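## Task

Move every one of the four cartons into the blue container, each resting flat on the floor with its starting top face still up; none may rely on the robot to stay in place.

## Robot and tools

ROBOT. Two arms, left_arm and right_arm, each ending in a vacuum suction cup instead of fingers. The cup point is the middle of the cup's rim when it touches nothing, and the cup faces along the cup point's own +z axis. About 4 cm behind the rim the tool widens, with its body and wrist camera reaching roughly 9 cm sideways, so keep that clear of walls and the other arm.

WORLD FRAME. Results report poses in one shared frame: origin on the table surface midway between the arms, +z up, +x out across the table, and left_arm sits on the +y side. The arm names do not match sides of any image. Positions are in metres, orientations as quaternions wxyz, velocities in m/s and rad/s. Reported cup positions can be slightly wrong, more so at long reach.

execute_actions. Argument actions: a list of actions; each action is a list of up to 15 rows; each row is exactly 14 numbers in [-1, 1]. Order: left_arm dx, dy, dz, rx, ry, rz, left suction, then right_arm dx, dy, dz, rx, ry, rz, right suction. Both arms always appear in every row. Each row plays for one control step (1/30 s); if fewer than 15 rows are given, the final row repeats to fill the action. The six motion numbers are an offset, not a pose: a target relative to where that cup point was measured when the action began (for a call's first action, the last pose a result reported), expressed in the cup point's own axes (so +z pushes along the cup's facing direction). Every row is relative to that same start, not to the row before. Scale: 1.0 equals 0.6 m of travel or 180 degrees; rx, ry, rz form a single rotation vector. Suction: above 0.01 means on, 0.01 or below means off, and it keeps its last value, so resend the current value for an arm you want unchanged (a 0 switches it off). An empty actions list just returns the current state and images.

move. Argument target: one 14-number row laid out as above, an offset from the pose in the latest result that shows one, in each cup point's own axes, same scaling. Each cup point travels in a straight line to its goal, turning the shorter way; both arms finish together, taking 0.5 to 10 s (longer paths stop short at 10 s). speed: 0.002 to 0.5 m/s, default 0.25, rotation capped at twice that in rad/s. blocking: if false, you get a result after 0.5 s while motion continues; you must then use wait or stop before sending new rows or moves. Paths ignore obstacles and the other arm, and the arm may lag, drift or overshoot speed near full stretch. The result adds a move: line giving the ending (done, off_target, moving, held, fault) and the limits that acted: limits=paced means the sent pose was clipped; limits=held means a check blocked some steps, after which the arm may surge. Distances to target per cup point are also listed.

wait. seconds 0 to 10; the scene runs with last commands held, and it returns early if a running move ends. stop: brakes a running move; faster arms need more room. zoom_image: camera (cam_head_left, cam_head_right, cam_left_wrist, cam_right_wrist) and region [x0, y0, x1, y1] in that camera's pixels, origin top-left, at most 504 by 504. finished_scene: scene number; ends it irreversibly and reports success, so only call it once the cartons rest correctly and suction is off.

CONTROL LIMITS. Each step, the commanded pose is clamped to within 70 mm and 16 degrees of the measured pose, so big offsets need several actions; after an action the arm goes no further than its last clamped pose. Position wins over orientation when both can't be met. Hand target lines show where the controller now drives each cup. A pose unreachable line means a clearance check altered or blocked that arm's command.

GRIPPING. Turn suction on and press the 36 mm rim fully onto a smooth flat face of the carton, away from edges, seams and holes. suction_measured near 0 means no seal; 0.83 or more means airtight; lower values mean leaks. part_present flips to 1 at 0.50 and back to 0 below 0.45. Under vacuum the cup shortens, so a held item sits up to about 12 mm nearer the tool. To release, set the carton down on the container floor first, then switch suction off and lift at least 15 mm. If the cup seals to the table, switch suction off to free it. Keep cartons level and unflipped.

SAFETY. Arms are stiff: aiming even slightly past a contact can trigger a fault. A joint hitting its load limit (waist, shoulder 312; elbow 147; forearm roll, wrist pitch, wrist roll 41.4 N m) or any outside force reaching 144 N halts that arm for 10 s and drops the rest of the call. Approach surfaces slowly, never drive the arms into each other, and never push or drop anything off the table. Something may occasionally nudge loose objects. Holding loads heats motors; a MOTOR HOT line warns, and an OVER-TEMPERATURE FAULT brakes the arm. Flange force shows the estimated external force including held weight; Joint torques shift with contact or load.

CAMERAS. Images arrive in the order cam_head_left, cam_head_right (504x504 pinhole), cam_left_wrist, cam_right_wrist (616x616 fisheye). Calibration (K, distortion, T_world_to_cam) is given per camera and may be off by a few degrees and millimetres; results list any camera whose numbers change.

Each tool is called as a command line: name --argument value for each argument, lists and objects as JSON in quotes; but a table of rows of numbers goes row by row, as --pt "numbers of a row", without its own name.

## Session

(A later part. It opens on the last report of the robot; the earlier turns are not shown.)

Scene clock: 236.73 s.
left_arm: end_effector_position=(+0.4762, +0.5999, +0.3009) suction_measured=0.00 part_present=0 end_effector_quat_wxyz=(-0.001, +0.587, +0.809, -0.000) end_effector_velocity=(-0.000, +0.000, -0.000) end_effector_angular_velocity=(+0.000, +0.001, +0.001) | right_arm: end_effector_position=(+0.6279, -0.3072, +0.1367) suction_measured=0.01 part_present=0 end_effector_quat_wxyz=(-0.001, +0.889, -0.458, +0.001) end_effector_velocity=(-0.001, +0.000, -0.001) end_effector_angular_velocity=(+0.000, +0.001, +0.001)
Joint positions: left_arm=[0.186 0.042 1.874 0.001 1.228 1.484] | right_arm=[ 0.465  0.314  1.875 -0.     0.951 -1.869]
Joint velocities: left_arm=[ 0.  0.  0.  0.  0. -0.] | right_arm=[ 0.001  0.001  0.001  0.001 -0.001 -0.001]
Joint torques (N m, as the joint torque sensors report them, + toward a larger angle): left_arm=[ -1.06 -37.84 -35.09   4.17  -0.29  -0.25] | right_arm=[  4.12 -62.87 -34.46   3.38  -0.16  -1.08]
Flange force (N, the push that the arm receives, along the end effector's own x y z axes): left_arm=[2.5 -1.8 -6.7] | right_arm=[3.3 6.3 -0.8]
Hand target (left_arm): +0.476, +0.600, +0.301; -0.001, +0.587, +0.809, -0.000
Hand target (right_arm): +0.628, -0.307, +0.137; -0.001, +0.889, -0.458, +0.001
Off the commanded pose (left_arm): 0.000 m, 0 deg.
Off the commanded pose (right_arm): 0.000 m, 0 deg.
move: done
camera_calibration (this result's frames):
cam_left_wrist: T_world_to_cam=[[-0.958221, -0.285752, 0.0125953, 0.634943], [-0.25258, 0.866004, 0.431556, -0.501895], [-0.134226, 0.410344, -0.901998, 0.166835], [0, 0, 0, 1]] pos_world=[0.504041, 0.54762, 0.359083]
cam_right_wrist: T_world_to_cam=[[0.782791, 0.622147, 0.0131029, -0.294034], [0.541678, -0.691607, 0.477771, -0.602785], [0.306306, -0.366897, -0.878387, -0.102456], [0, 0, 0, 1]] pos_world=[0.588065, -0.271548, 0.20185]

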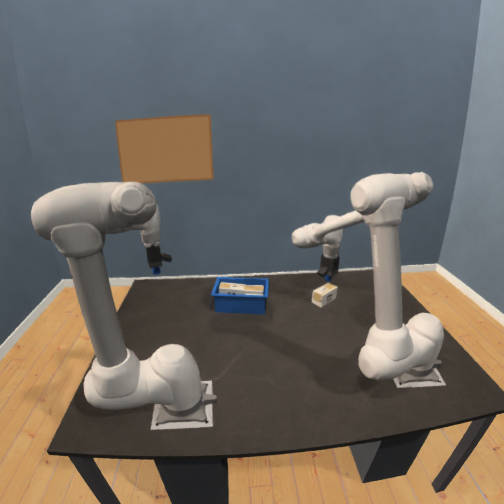

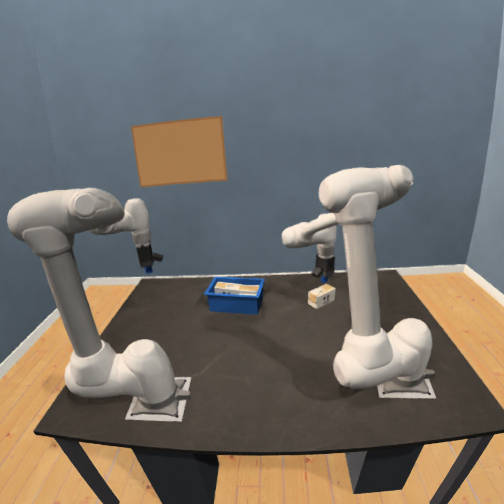

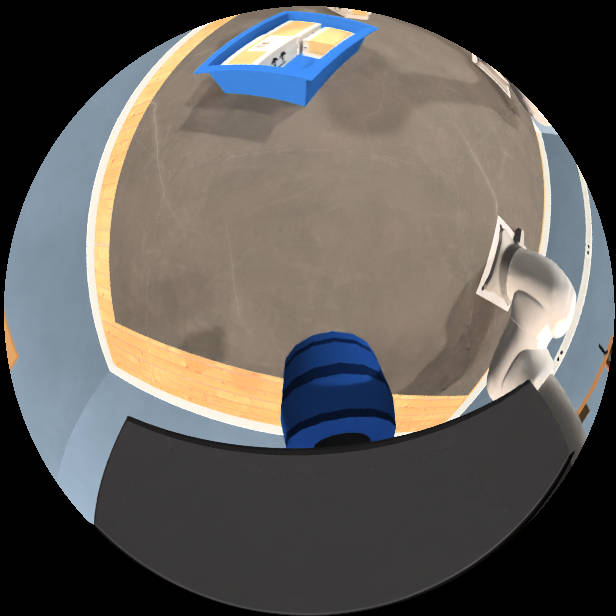

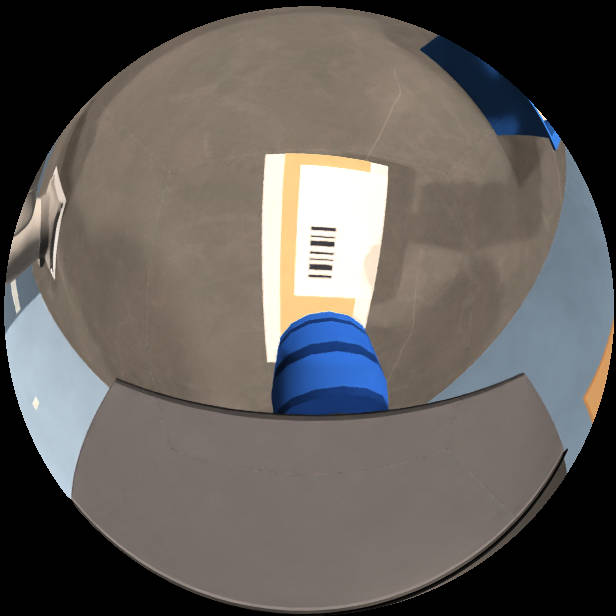

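move --target '[0,0,0,0,0,0,0,0,0,0.075,0,0,0,1]' --speed 0.1

move --target '[0,0,0,0,0,0,0,0,0,0.024,0,0,0,1]' --speed 0.03

Scene clock: 241.13 s.
left_arm: end_effector_position=(+0.4762, +0.5999, +0.3009) suction_measured=0.00 part_present=0 end_effector_quat_wxyz=(-0.001, +0.587, +0.809, -0.000) end_effector_velocity=(-0.000, +0.000, -0.001) end_effector_angular_velocity=(+0.000, +0.002, -0.000) | right_arm: end_effector_position=(+0.6280, -0.3071, +0.0918) suction_measured=0.01 part_present=0 end_effector_quat_wxyz=(-0.001, +0.889, -0.458, +0.001) end_effector_velocity=(-0.000, -0.001, -0.001) end_effector_angular_velocity=(+0.000, +0.000, -0.002)
Joint positions: left_arm=[0.186 0.042 1.874 0.001 1.228 1.484] | right_arm=[ 0.465  0.36   1.908  0.     0.871 -1.869]
Joint velocities: left_arm=[-0.     0.001 -0.     0.001  0.001 -0.   ] | right_arm=[-0.001  0.     0.001  0.    -0.001  0.001]
Joint torques (N m, as the joint torque sensors report them, + toward a larger angle): left_arm=[ -0.33 -38.38 -35.22   4.18  -0.26  -0.02] | right_arm=[  3.14 -65.47 -32.23   3.27   0.12  -0.81]
Flange force (N, the push that the arm receives, along the end effector's own x y z axes): left_arm=[0.5 -1.3 -6.3] | right_arm=[2.4 5.7 -0.8]
Hand target (left_arm): +0.476, +0.600, +0.301; -0.001, +0.587, +0.809, -0.000
Hand target (right_arm): +0.628, -0.307, +0.092; -0.001, +0.889, -0.458, +0.001
Off the commanded pose (left_arm): 0.000 m, 0 deg.
Off the commanded pose (right_arm): 0.000 m, 0 deg.
move: done
camera_calibration (this result's frames):
cam_left_wrist: T_world_to_cam=[[-0.958221, -0.285752, 0.0125954, 0.634943], [-0.25258, 0.866004, 0.431556, -0.501895], [-0.134226, 0.410344, -0.901998, 0.166835], [0, 0, 0, 1]] pos_world=[0.504041, 0.54762, 0.359083]
cam_right_wrist: T_world_to_cam=[[0.782772, 0.622169, 0.0131461, -0.293579], [0.541691, -0.691614, 0.477746, -0.581354], [0.306331, -0.366845, -0.8784, -0.141972], [0, 0, 0, 1]] pos_world=[0.58821, -0.271499, 0.15689]

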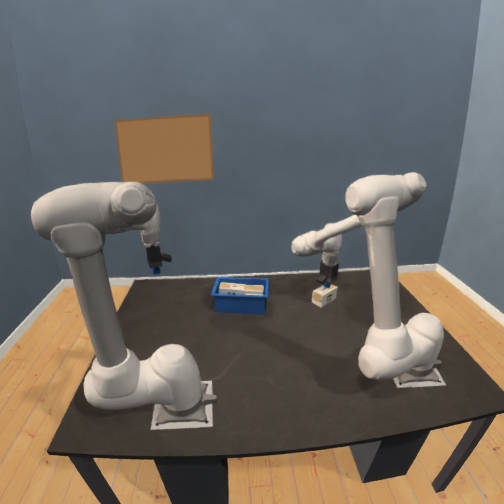

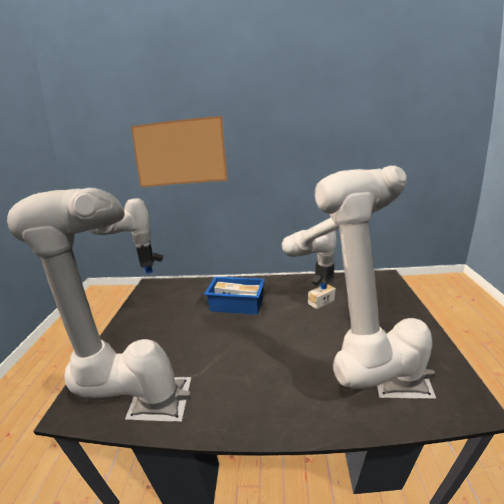

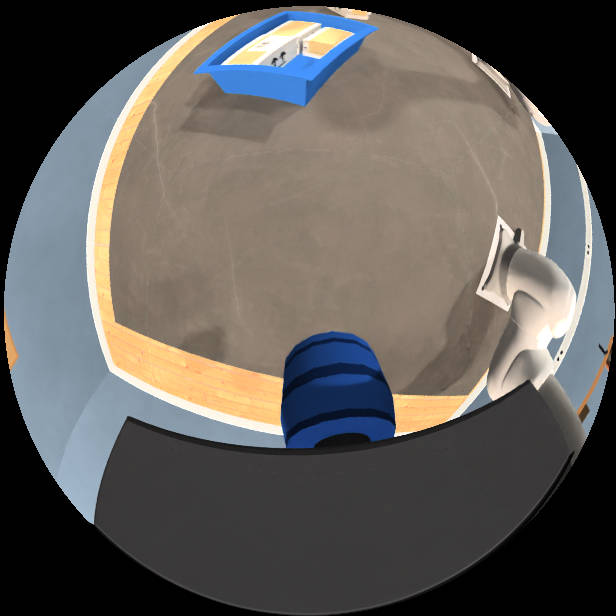

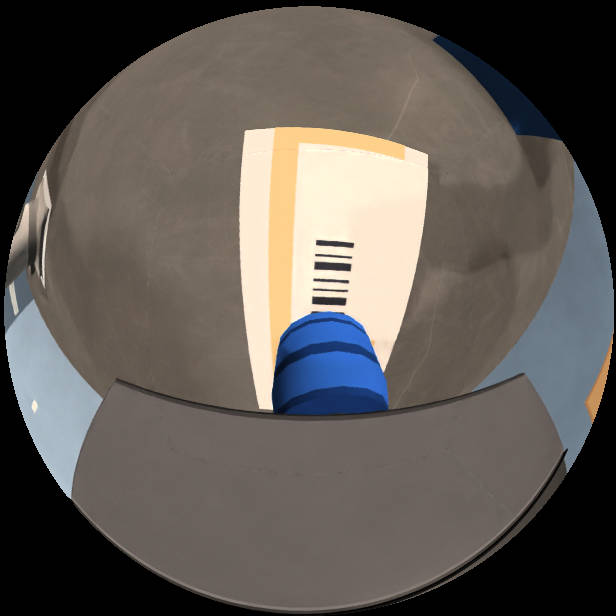

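Scene clock: 241.87 s.
left_arm: end_effector_position=(+0.4762, +0.5999, +0.3009) suction_measured=0.00 part_present=0 end_effector_quat_wxyz=(-0.001, +0.587, +0.809, -0.000) end_effector_velocity=(-0.001, +0.000, +0.000) end_effector_angular_velocity=(+0.000, +0.000, -0.000) | right_arm: end_effector_position=(+0.6281, -0.3071, +0.0774) suction_measured=0.79 part_present=1 end_effector_quat_wxyz=(-0.001, +0.889, -0.458, +0.001) end_effector_velocity=(+0.000, -0.001, -0.001) end_effector_angular_velocity=(-0.000, -0.001, -0.001)
Joint positions: left_arm=[0.186 0.042 1.874 0.001 1.228 1.484] | right_arm=[ 0.465  0.376  1.917  0.     0.845 -1.869]
Joint velocities: left_arm=[ 0.    -0.001  0.001  0.     0.     0.001] | right_arm=[-0.001  0.001  0.002 -0.001 -0.004  0.   ]
Joint torques (N m, as the joint torque sensors report them, + toward a larger angle): left_arm=[ -0.72 -38.3  -35.     4.35  -0.05  -0.3 ] | right_arm=[  3.35 -66.8  -32.11   3.1   -0.1   -1.04]
Flange force (N, the push that the arm receives, along the end effector's own x y z axes): left_arm=[2.1 -2.0 -6.9] | right_arm=[3.1 5.8 -0.3]
Hand target (left_arm): +0.476, +0.600, +0.301; -0.001, +0.587, +0.809, -0.000
Hand target (right_arm): +0.628, -0.307, +0.077; -0.001, +0.889, -0.458, +0.001
Off the commanded pose (left_arm): 0.000 m, 0 deg.
Off the commanded pose (right_arm): 0.000 m, 0 deg.
move: done
camera_calibration (this result's frames):
cam_left_wrist: T_world_to_cam=[[-0.958221, -0.285752, 0.0125953, 0.634943], [-0.252579, 0.866004, 0.431556, -0.501895], [-0.134226, 0.410344, -0.901998, 0.166835], [0, 0, 0, 1]] pos_world=[0.504041, 0.54762, 0.359083]
cam_right_wrist: T_world_to_cam=[[0.782796, 0.62214, 0.0131547, -0.293461], [0.541668, -0.691645, 0.477728, -0.574498], [0.306312, -0.366838, -0.878409, -0.154572], [0, 0, 0, 1]] pos_world=[0.588254, -0.271478, 0.142537]

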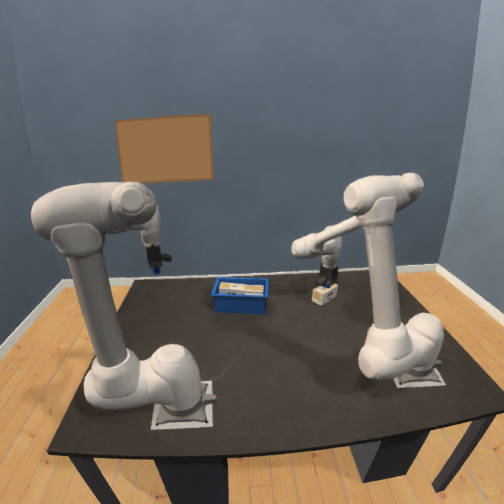

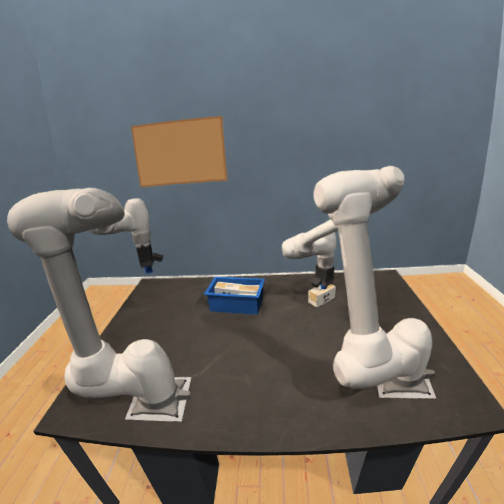

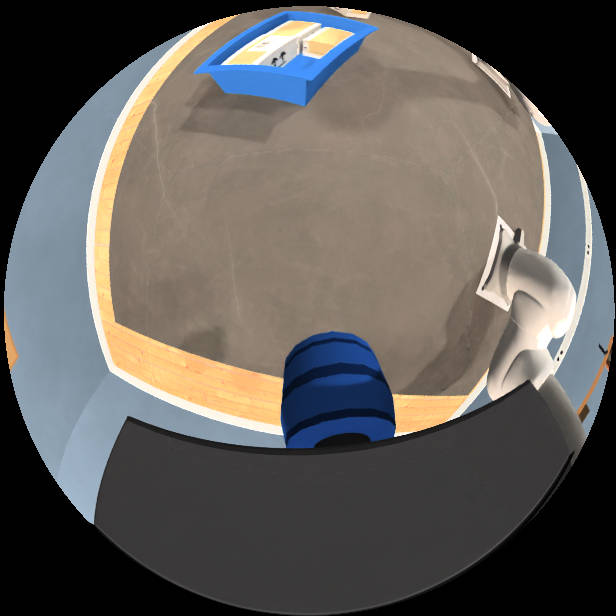

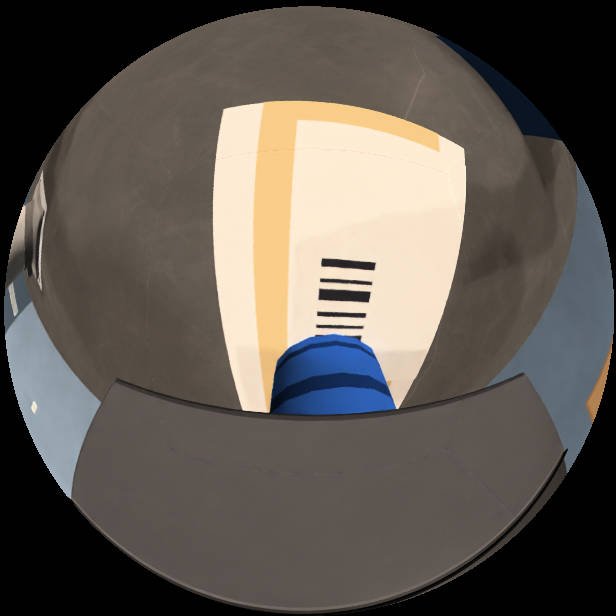

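move --target '[0,0,0,0,0,0,0,0,0,-0.23,0,0,0,1]' --speed 0.2

move --target '[0,0,0,0,0,0,0,-0.773,-0.484,0,0,0,0.246,1]' --speed 0.3

Scene clock: 248.97 s.
left_arm: end_effector_position=(+0.4762, +0.5999, +0.3009) suction_measured=0.00 part_present=0 end_effector_quat_wxyz=(-0.001, +0.587, +0.809, -0.000) end_effector_velocity=(+0.000, +0.000, -0.001) end_effector_angular_velocity=(+0.000, +0.001, +0.001) | right_arm: end_effector_position=(+0.6276, -0.3073, +0.2154) suction_measured=0.95 part_present=1 end_effector_quat_wxyz=(-0.001, +0.889, -0.458, +0.001) end_effector_velocity=(-0.001, +0.001, +0.001) end_effector_angular_velocity=(+0.001, +0.001, +0.001)
Joint positions: left_arm=[0.186 0.042 1.874 0.001 1.228 1.484] | right_arm=[ 0.465  0.245  1.803 -0.     1.091 -1.869]
Joint velocities: left_arm=[ 0.001  0.002 -0.     0.    -0.    -0.   ] | right_arm=[ 0.001 -0.002  0.     0.002  0.002  0.   ]
Joint torques (N m, as the joint torque sensors report them, + toward a larger angle): left_arm=[ -1.9  -38.14 -35.01   4.25  -0.39  -0.19] | right_arm=[  3.95 -60.07 -38.21   3.84   0.    -0.72]
Flange force (N, the push that the arm receives, along the end effector's own x y z axes): left_arm=[3.8 -1.1 -7.0] | right_arm=[3.1 6.6 2.1]
Hand target (left_arm): +0.476, +0.600, +0.301; -0.001, +0.587, +0.809, -0.000
Hand target (right_arm): +0.628, -0.307, +0.216; -0.001, +0.889, -0.458, +0.001
Off the commanded pose (left_arm): 0.000 m, 0 deg.
Off the commanded pose (right_arm): 0.000 m, 0 deg.
move: done
camera_calibration (this result's frames):
cam_left_wrist: T_world_to_cam=[[-0.958221, -0.285752, 0.0125954, 0.634943], [-0.252579, 0.866004, 0.431556, -0.501895], [-0.134226, 0.410344, -0.901998, 0.166835], [0, 0, 0, 1]] pos_world=[0.504041, 0.54762, 0.359083]
cam_right_wrist: T_world_to_cam=[[0.78286, 0.622061, 0.0130706, -0.294842], [0.541594, -0.691632, 0.477829, -0.640335], [0.306279, -0.366994, -0.878355, -0.0333331], [0, 0, 0, 1]] pos_world=[0.587831, -0.271699, 0.280546]

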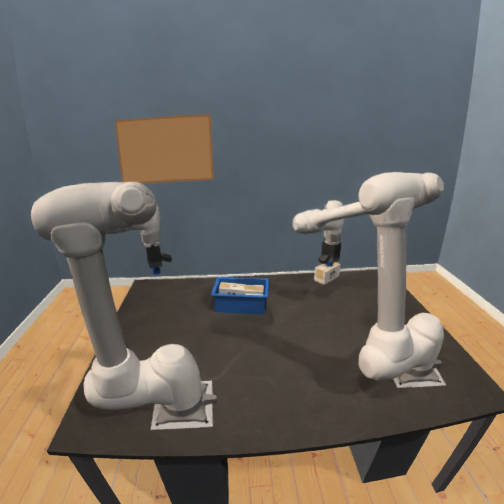

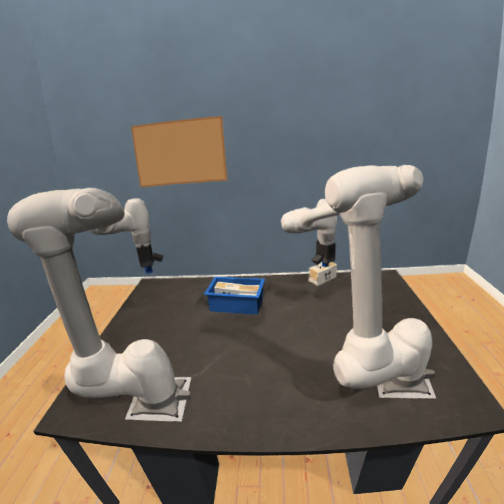

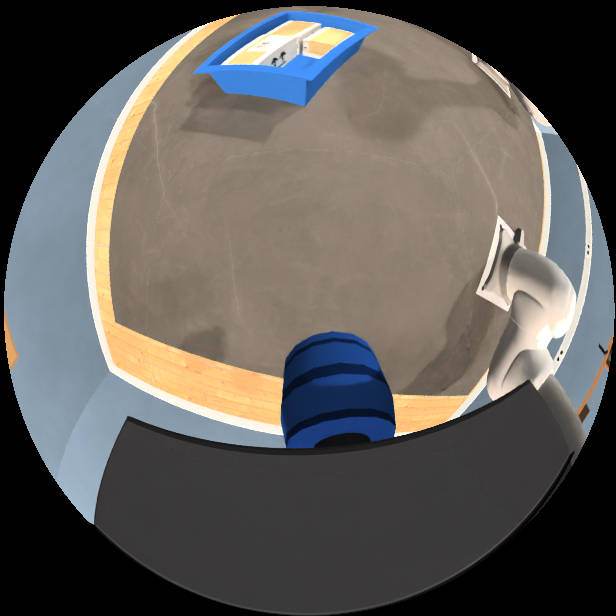

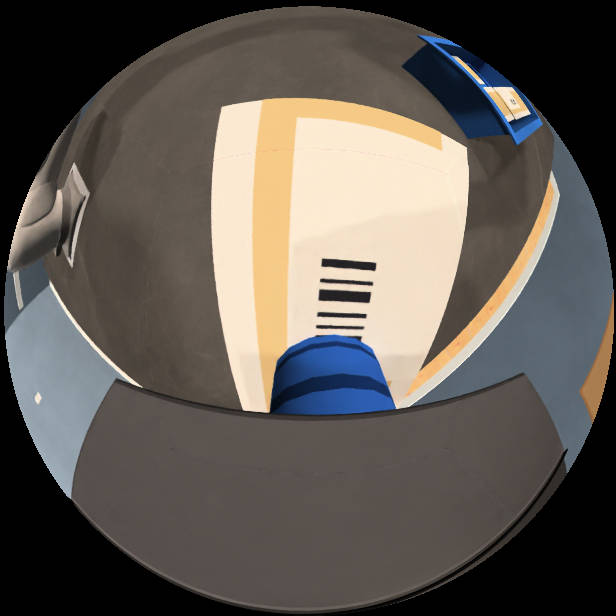

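Scene clock: 251.30 s.
left_arm: end_effector_position=(+0.4762, +0.5999, +0.3009) suction_measured=0.00 part_present=0 end_effector_quat_wxyz=(-0.001, +0.587, +0.809, -0.000) end_effector_velocity=(+0.000, +0.000, +0.000) end_effector_angular_velocity=(+0.000, -0.002, -0.001) | right_arm: end_effector_position=(+0.5941, +0.2388, +0.2165) suction_measured=0.95 part_present=1 end_effector_quat_wxyz=(-0.002, +0.651, -0.759, +0.000) end_effector_velocity=(-0.001, +0.002, -0.000) end_effector_angular_velocity=(-0.000, +0.000, +0.001)
Joint positions: left_arm=[0.186 0.042 1.874 0.001 1.228 1.484] | right_arm=[ 1.05   0.743  1.027 -0.001  1.369 -0.511]
Joint velocities: left_arm=[ 0.    -0.001 -0.    -0.    -0.001  0.001] | right_arm=[ 0.002  0.002 -0.004  0.     0.002  0.001]
Joint torques (N m, as the joint torque sensors report them, + toward a larger angle): left_arm=[ -0.34 -39.58 -34.71   4.24  -0.36  -0.31] | right_arm=[   3.03 -108.88  -42.35    4.29    0.03   -0.6 ]
Flange force (N, the push that the arm receives, along the end effector's own x y z axes): left_arm=[1.2 1.0 -6.8] | right_arm=[9.1 2.5 3.1]
Hand target (left_arm): +0.476, +0.600, +0.301; -0.001, +0.587, +0.809, -0.000
Hand target (right_arm): +0.594, +0.239, +0.216; +0.002, -0.651, +0.759, -0.000
Off the commanded pose (left_arm): 0.000 m, 0 deg.
Off the commanded pose (right_arm): 0.001 m, 0 deg.
move: done
camera_calibration (this result's frames):
cam_left_wrist: T_world_to_cam=[[-0.958221, -0.285752, 0.0125954, 0.634943], [-0.25258, 0.866004, 0.431556, -0.501895], [-0.134226, 0.410344, -0.901998, 0.166835], [0, 0, 0, 1]] pos_world=[0.504041, 0.54762, 0.359083]
cam_right_wrist: T_world_to_cam=[[0.994758, -0.101462, 0.0127545, -0.561396], [-0.0953223, -0.874859, 0.474905, 0.177845], [-0.0370267, -0.473632, -0.879944, 0.408117], [0, 0, 0, 1]] pos_world=[0.590517, 0.291926, 0.281821]

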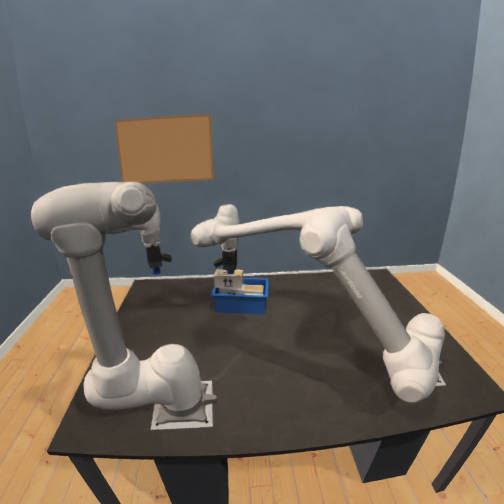

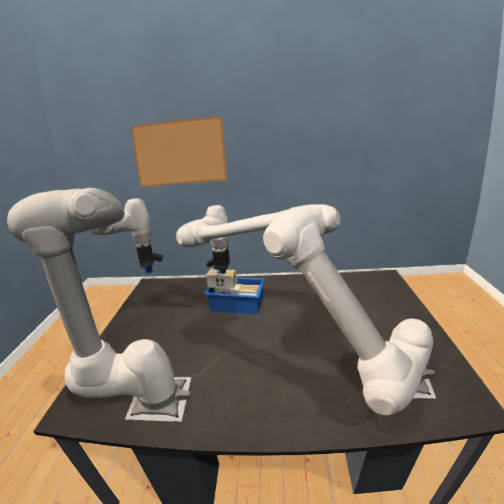

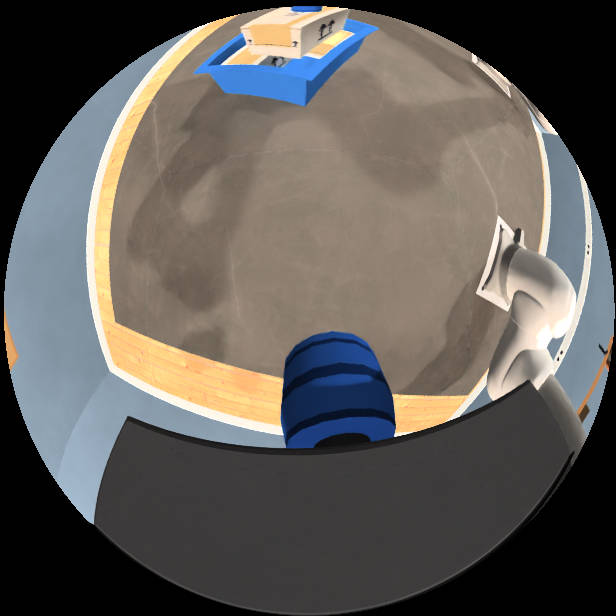

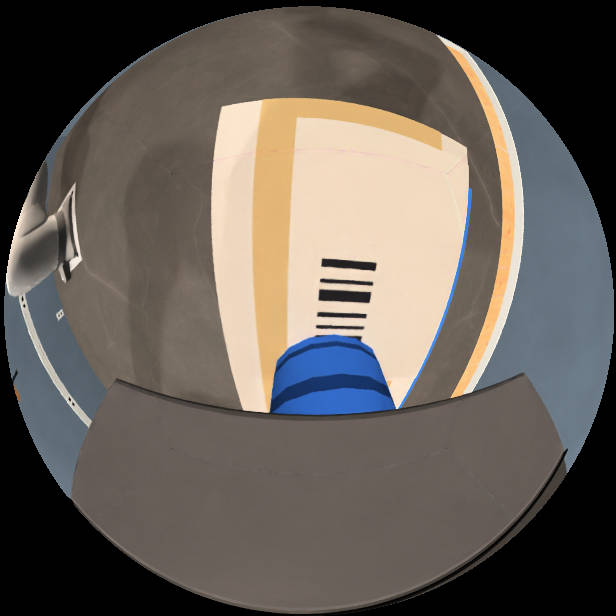

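Enter 3 mm further left; descend just past A's top then C's top.

move --target '[0,0,0,0,0,0,0,0,0.005,0.09,0,0,0,1]' --speed 0.05

move --target '[0,0,0,0,0,0,0,0,0,0.027,0,0,0,1]' --speed 0.03

Scene clock: 256.30 s.
left_arm: end_effector_position=(+0.4762, +0.5999, +0.3009) suction_measured=0.00 part_present=0 end_effector_quat_wxyz=(-0.001, +0.587, +0.809, -0.000) end_effector_velocity=(+0.000, -0.000, +0.000) end_effector_angular_velocity=(+0.000, -0.001, +0.000) | right_arm: end_effector_position=(+0.5913, +0.2394, +0.1626) suction_measured=0.95 part_present=1 end_effector_quat_wxyz=(-0.002, +0.651, -0.759, +0.000) end_effector_velocity=(-0.001, +0.002, -0.002) end_effector_angular_velocity=(+0.001, +0.000, +0.001)
Joint positions: left_arm=[0.186 0.042 1.874 0.001 1.228 1.484] | right_arm=[ 1.053  0.765  1.088 -0.001  1.286 -0.508]
Joint velocities: left_arm=[-0.    -0.001  0.     0.    -0.001 -0.001] | right_arm=[ 0.002  0.002 -0.001  0.001 -0.002  0.   ]
Joint torques (N m, as the joint torque sensors report them, + toward a larger angle): left_arm=[ -1.31 -39.25 -34.93   4.21  -0.32  -0.15] | right_arm=[   4.18 -107.32  -41.41    4.03    0.06   -0.98]
Flange force (N, the push that the arm receives, along the end effector's own x y z axes): left_arm=[2.6 0.9 -6.1] | right_arm=[11.5 3.1 2.0]
Hand target (left_arm): +0.476, +0.600, +0.301; -0.001, +0.587, +0.809, -0.000
Hand target (right_arm): +0.591, +0.239, +0.163; +0.002, -0.651, +0.759, -0.000
Off the commanded pose (left_arm): 0.000 m, 0 deg.
Off the commanded pose (right_arm): 0.000 m, 0 deg.
move: done
camera_calibration (this result's frames):
cam_left_wrist: T_world_to_cam=[[-0.958221, -0.285752, 0.0125952, 0.634943], [-0.25258, 0.866004, 0.431556, -0.501895], [-0.134226, 0.410345, -0.901998, 0.166835], [0, 0, 0, 1]] pos_world=[0.504041, 0.54762, 0.359083]
cam_right_wrist: T_world_to_cam=[[0.994765, -0.101392, 0.0127567, -0.557839], [-0.0952626, -0.874877, 0.474884, 0.203711], [-0.0369891, -0.473613, -0.879956, 0.360808], [0, 0, 0, 1]] pos_world=[0.58767, 0.292545, 0.227872]

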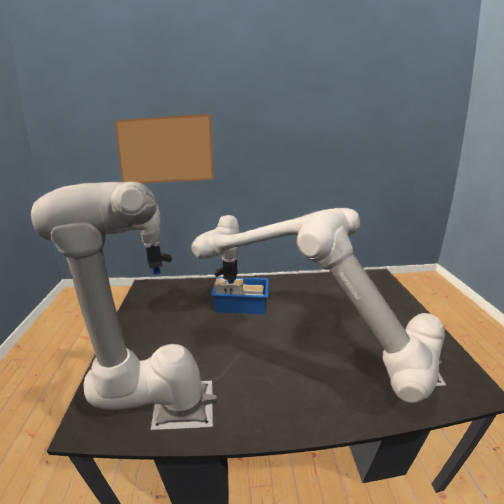

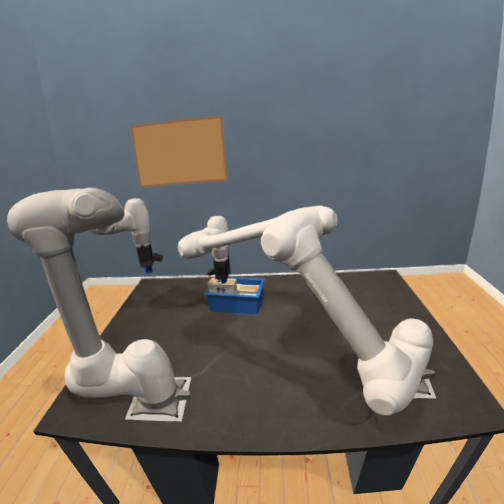

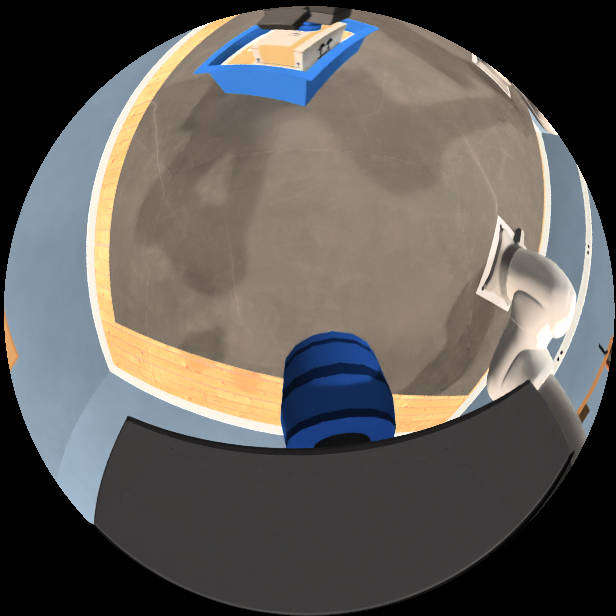

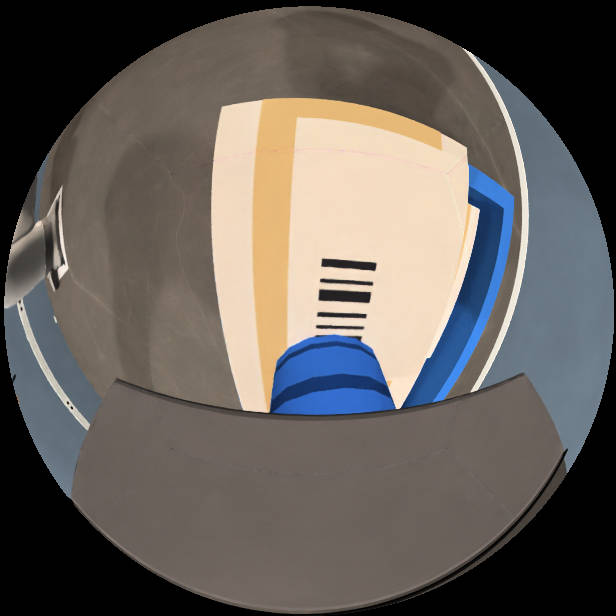

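Scene clock: 257.10 s.
left_arm: end_effector_position=(+0.4762, +0.5999, +0.3009) suction_measured=0.00 part_present=0 end_effector_quat_wxyz=(-0.001, +0.587, +0.809, -0.000) end_effector_velocity=(+0.001, +0.000, +0.000) end_effector_angular_velocity=(+0.001, -0.003, -0.000) | right_arm: end_effector_position=(+0.5913, +0.2395, +0.1464) suction_measured=0.95 part_present=1 end_effector_quat_wxyz=(-0.002, +0.651, -0.759, +0.000) end_effector_velocity=(-0.000, +0.000, -0.001) end_effector_angular_velocity=(-0.001, -0.001, +0.001)
Joint positions: left_arm=[0.186 0.042 1.874 0.001 1.228 1.484] | right_arm=[ 1.053  0.773  1.102 -0.001  1.263 -0.508]
Joint velocities: left_arm=[ 0.    -0.001  0.     0.    -0.003  0.   ] | right_arm=[ 0.001  0.001  0.    -0.001 -0.001 -0.   ]
Joint torques (N m, as the joint torque sensors report them, + toward a larger angle): left_arm=[ -1.91 -39.1  -35.18   4.22  -0.3   -0.26] | right_arm=[   2.29 -109.78  -40.54    4.12    0.09   -0.81]
Flange force (N, the push that the arm receives, along the end effector's own x y z axes): left_arm=[4.1 -0.1 -6.1] | right_arm=[6.2 2.1 1.9]
Hand target (left_arm): +0.476, +0.600, +0.301; -0.001, +0.587, +0.809, -0.000
Hand target (right_arm): +0.591, +0.239, +0.146; +0.002, -0.651, +0.759, -0.000
Off the commanded pose (left_arm): 0.000 m, 0 deg.
Off the commanded pose (right_arm): 0.000 m, 0 deg.
move: done
camera_calibration (this result's frames):
cam_left_wrist: T_world_to_cam=[[-0.958221, -0.285752, 0.0125954, 0.634943], [-0.25258, 0.866004, 0.431556, -0.501895], [-0.134226, 0.410344, -0.901998, 0.166835], [0, 0, 0, 1]] pos_world=[0.504041, 0.54762, 0.359083]
cam_right_wrist: T_world_to_cam=[[0.994766, -0.101375, 0.0127596, -0.557669], [-0.095249, -0.874886, 0.474871, 0.21142], [-0.0369767, -0.473601, -0.879963, 0.346622], [0, 0, 0, 1]] pos_world=[0.587705, 0.292596, 0.211733]

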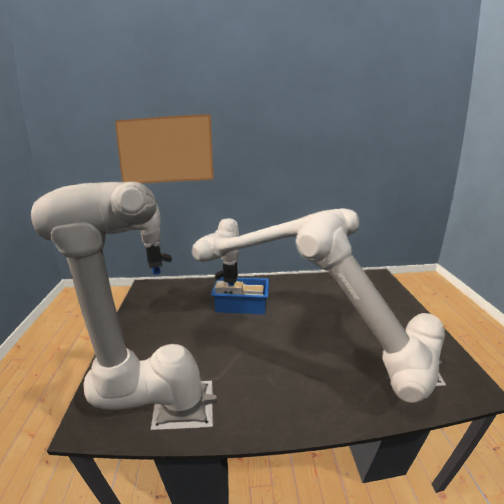

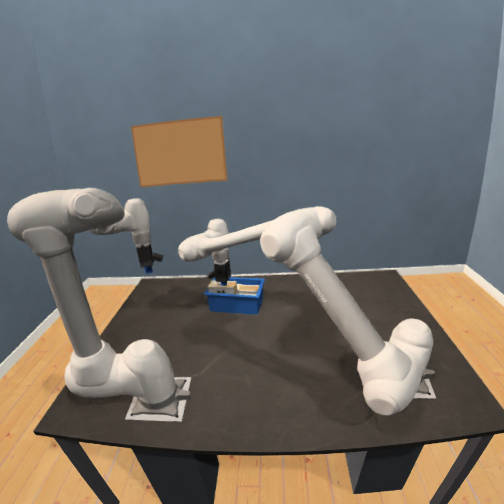

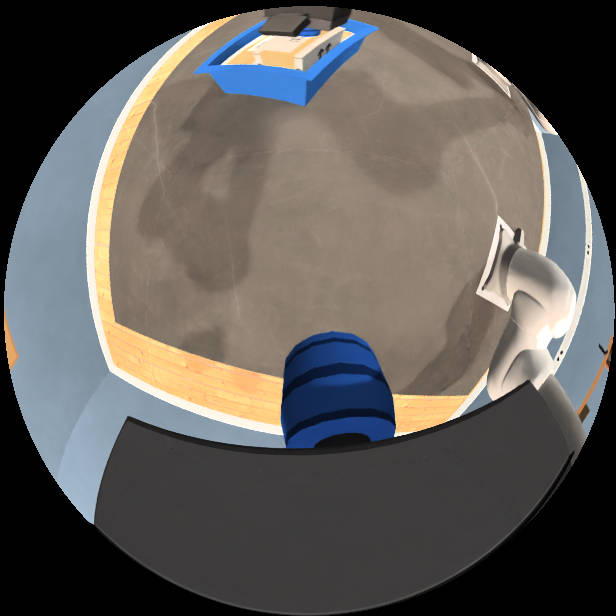

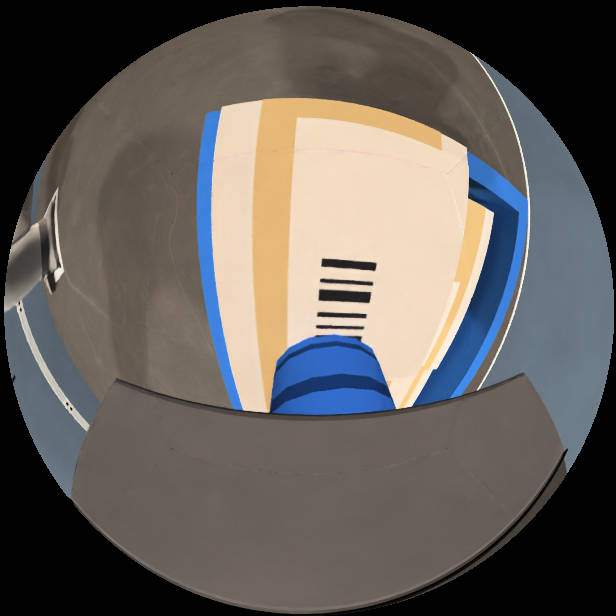

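move --target '[0,0,0,0,0,0,0,0.009,-0.003,0.085,0,0,0,1]' --speed 0.05

move --target '[0,0,0,0,0,0,0,0,0,0.014,0,0,0,1]' --speed 0.02

Scene clock: 262.07 s.
left_arm: end_effector_position=(+0.4762, +0.5999, +0.3009) suction_measured=0.00 part_present=0 end_effector_quat_wxyz=(-0.001, +0.587, +0.809, -0.000) end_effector_velocity=(+0.000, -0.001, +0.001) end_effector_angular_velocity=(-0.001, -0.001, +0.000) | right_arm: end_effector_position=(+0.5924, +0.2340, +0.0955) suction_measured=0.95 part_present=1 end_effector_quat_wxyz=(-0.002, +0.651, -0.759, +0.000) end_effector_velocity=(-0.001, +0.001, +0.000) end_effector_angular_velocity=(+0.000, -0.001, +0.002)
Joint positions: left_arm=[0.186 0.042 1.874 0.001 1.228 1.484] | right_arm=[ 1.049  0.797  1.155 -0.001  1.186 -0.513]
Joint velocities: left_arm=[-0.001 -0.001 -0.001 -0.001  0.001 -0.   ] | right_arm=[ 0.002 -0.     0.    -0.    -0.001 -0.   ]
Joint torques (N m, as the joint torque sensors report them, + toward a larger angle): left_arm=[ -1.13 -38.7  -35.13   4.22  -0.34  -0.26] | right_arm=[   3.29 -108.96  -40.45    4.11   -0.04   -0.87]
Flange force (N, the push that the arm receives, along the end effector's own x y z axes): left_arm=[2.5 -0.7 -6.5] | right_arm=[11.5 3.7 0.3]
Hand target (left_arm): +0.476, +0.600, +0.301; -0.001, +0.587, +0.809, -0.000
Hand target (right_arm): +0.592, +0.234, +0.095; +0.002, -0.651, +0.759, -0.000
Off the commanded pose (left_arm): 0.000 m, 0 deg.
Off the commanded pose (right_arm): 0.000 m, 0 deg.
move: done
camera_calibration (this result's frames):
cam_left_wrist: T_world_to_cam=[[-0.958221, -0.285752, 0.0125954, 0.634943], [-0.25258, 0.866004, 0.431556, -0.501895], [-0.134226, 0.410344, -0.901998, 0.166835], [0, 0, 0, 1]] pos_world=[0.504041, 0.54762, 0.359083]
cam_right_wrist: T_world_to_cam=[[0.994773, -0.101309, 0.0127641, -0.558656], [-0.0951935, -0.8749, 0.474856, 0.230928], [-0.0369397, -0.473589, -0.879971, 0.299214], [0, 0, 0, 1]] pos_world=[0.588771, 0.287147, 0.160773]

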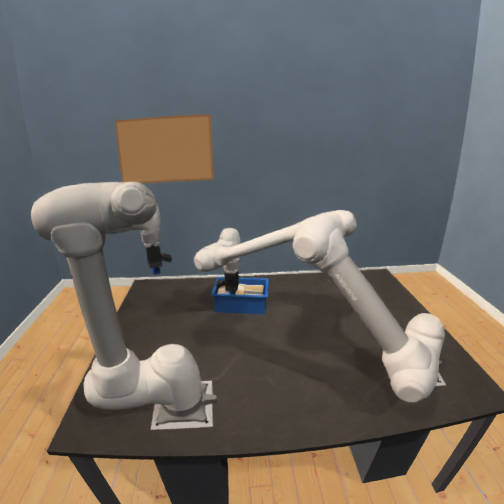

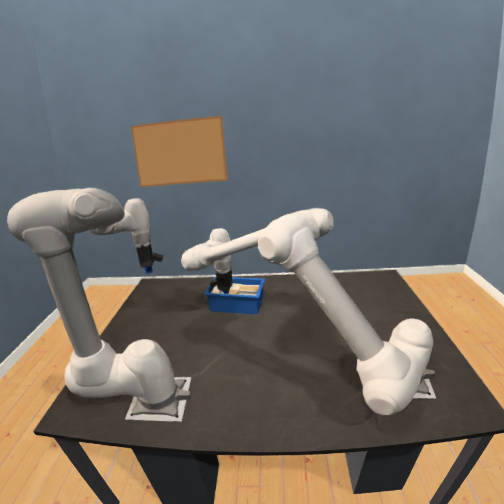

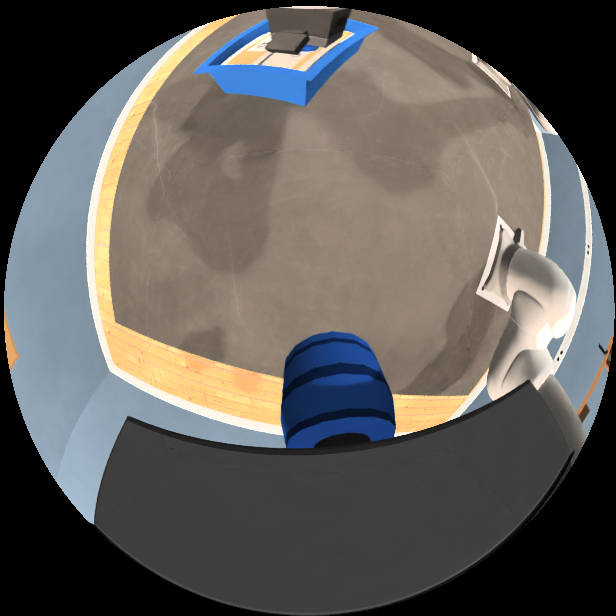

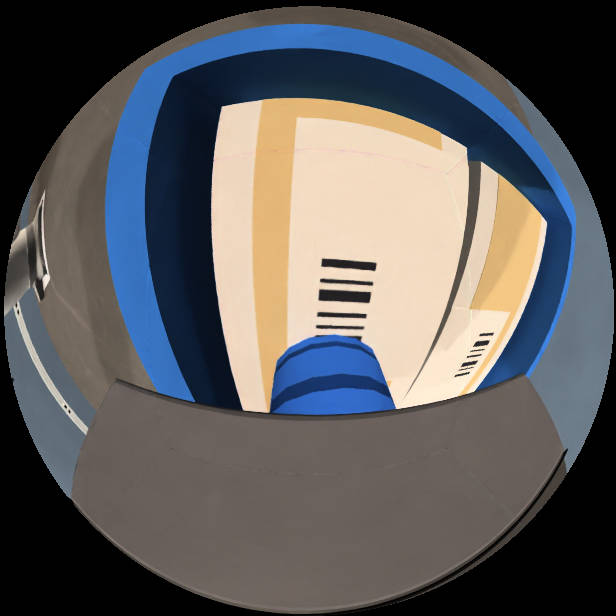

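Scene clock: 262.77 s.
left_arm: end_effector_position=(+0.4762, +0.5999, +0.3009) suction_measured=0.00 part_present=0 end_effector_quat_wxyz=(-0.001, +0.587, +0.809, -0.000) end_effector_velocity=(+0.000, -0.000, +0.000) end_effector_angular_velocity=(+0.001, -0.001, -0.001) | right_arm: end_effector_position=(+0.5924, +0.2341, +0.0871) suction_measured=0.95 part_present=1 end_effector_quat_wxyz=(-0.002, +0.651, -0.759, +0.000) end_effector_velocity=(+0.000, -0.000, -0.002) end_effector_angular_velocity=(-0.000, +0.001, -0.001)
Joint positions: left_arm=[0.186 0.042 1.874 0.001 1.228 1.484] | right_arm=[ 1.049  0.803  1.161 -0.001  1.175 -0.513]
Joint velocities: left_arm=[-0.001 -0.     0.     0.    -0.001  0.   ] | right_arm=[-0.001  0.002  0.001  0.001 -0.001 -0.   ]
Joint torques (N m, as the joint torque sensors report them, + toward a larger angle): left_arm=[ -1.68 -37.91 -35.52   4.11  -0.38  -0.23] | right_arm=[   4.13 -110.15  -40.41    3.76   -0.05   -1.03]
Flange force (N, the push that the arm receives, along the end effector's own x y z axes): left_arm=[3.3 -2.3 -6.3] | right_arm=[10.7 1.2 1.9]
Hand target (left_arm): +0.476, +0.600, +0.301; -0.001, +0.587, +0.809, -0.000
Hand target (right_arm): +0.592, +0.234, +0.087; +0.002, -0.651, +0.759, -0.000
Off the commanded pose (left_arm): 0.000 m, 0 deg.
Off the commanded pose (right_arm): 0.000 m, 0 deg.
move: done
camera_calibration (this result's frames):
cam_left_wrist: T_world_to_cam=[[-0.958221, -0.285752, 0.0125955, 0.634943], [-0.25258, 0.866004, 0.431556, -0.501895], [-0.134226, 0.410344, -0.901998, 0.166835], [0, 0, 0, 1]] pos_world=[0.504041, 0.54762, 0.359083]
cam_right_wrist: T_world_to_cam=[[0.994774, -0.101301, 0.0127656, -0.55857], [-0.0951876, -0.874905, 0.474849, 0.234912], [-0.0369338, -0.473582, -0.879975, 0.291881], [0, 0, 0, 1]] pos_world=[0.588792, 0.287172, 0.152431]

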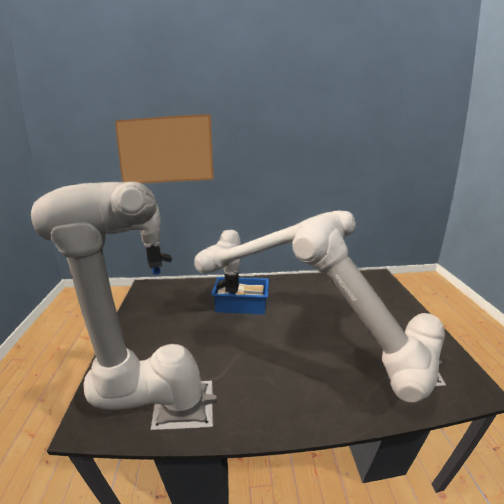

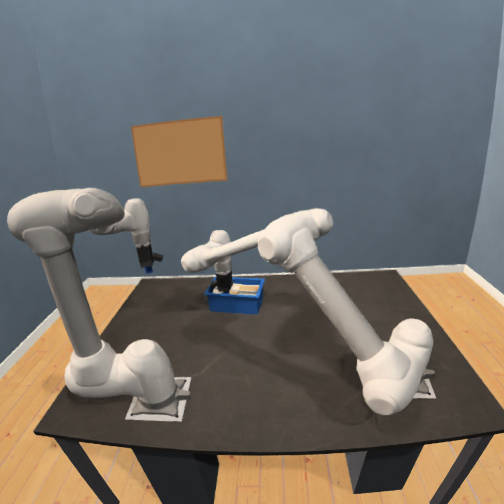

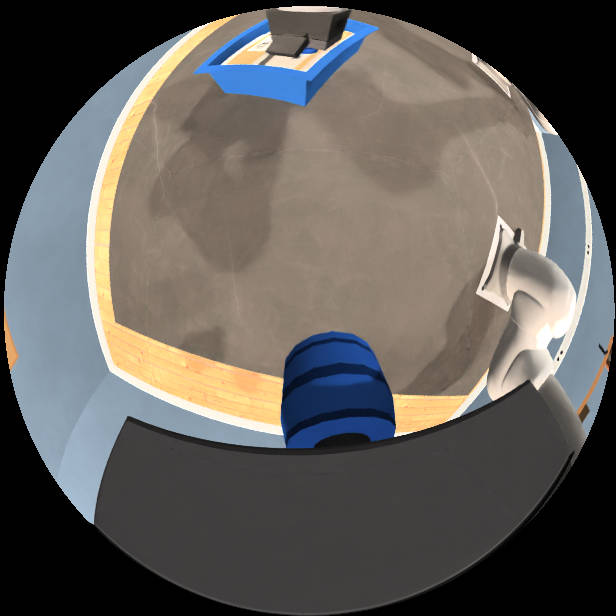

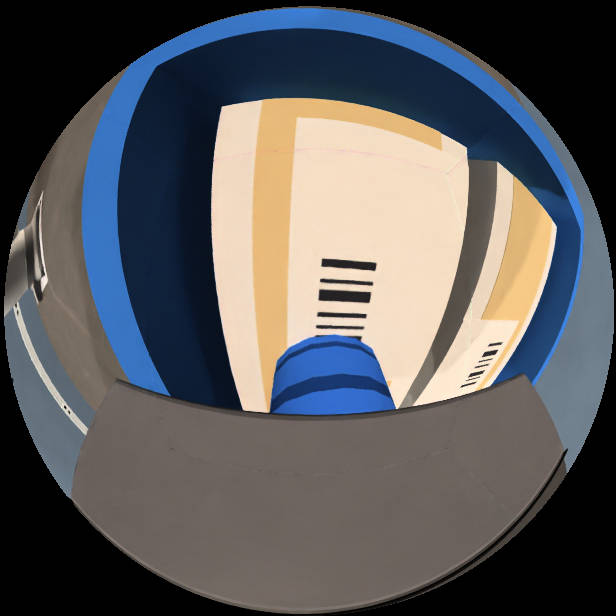

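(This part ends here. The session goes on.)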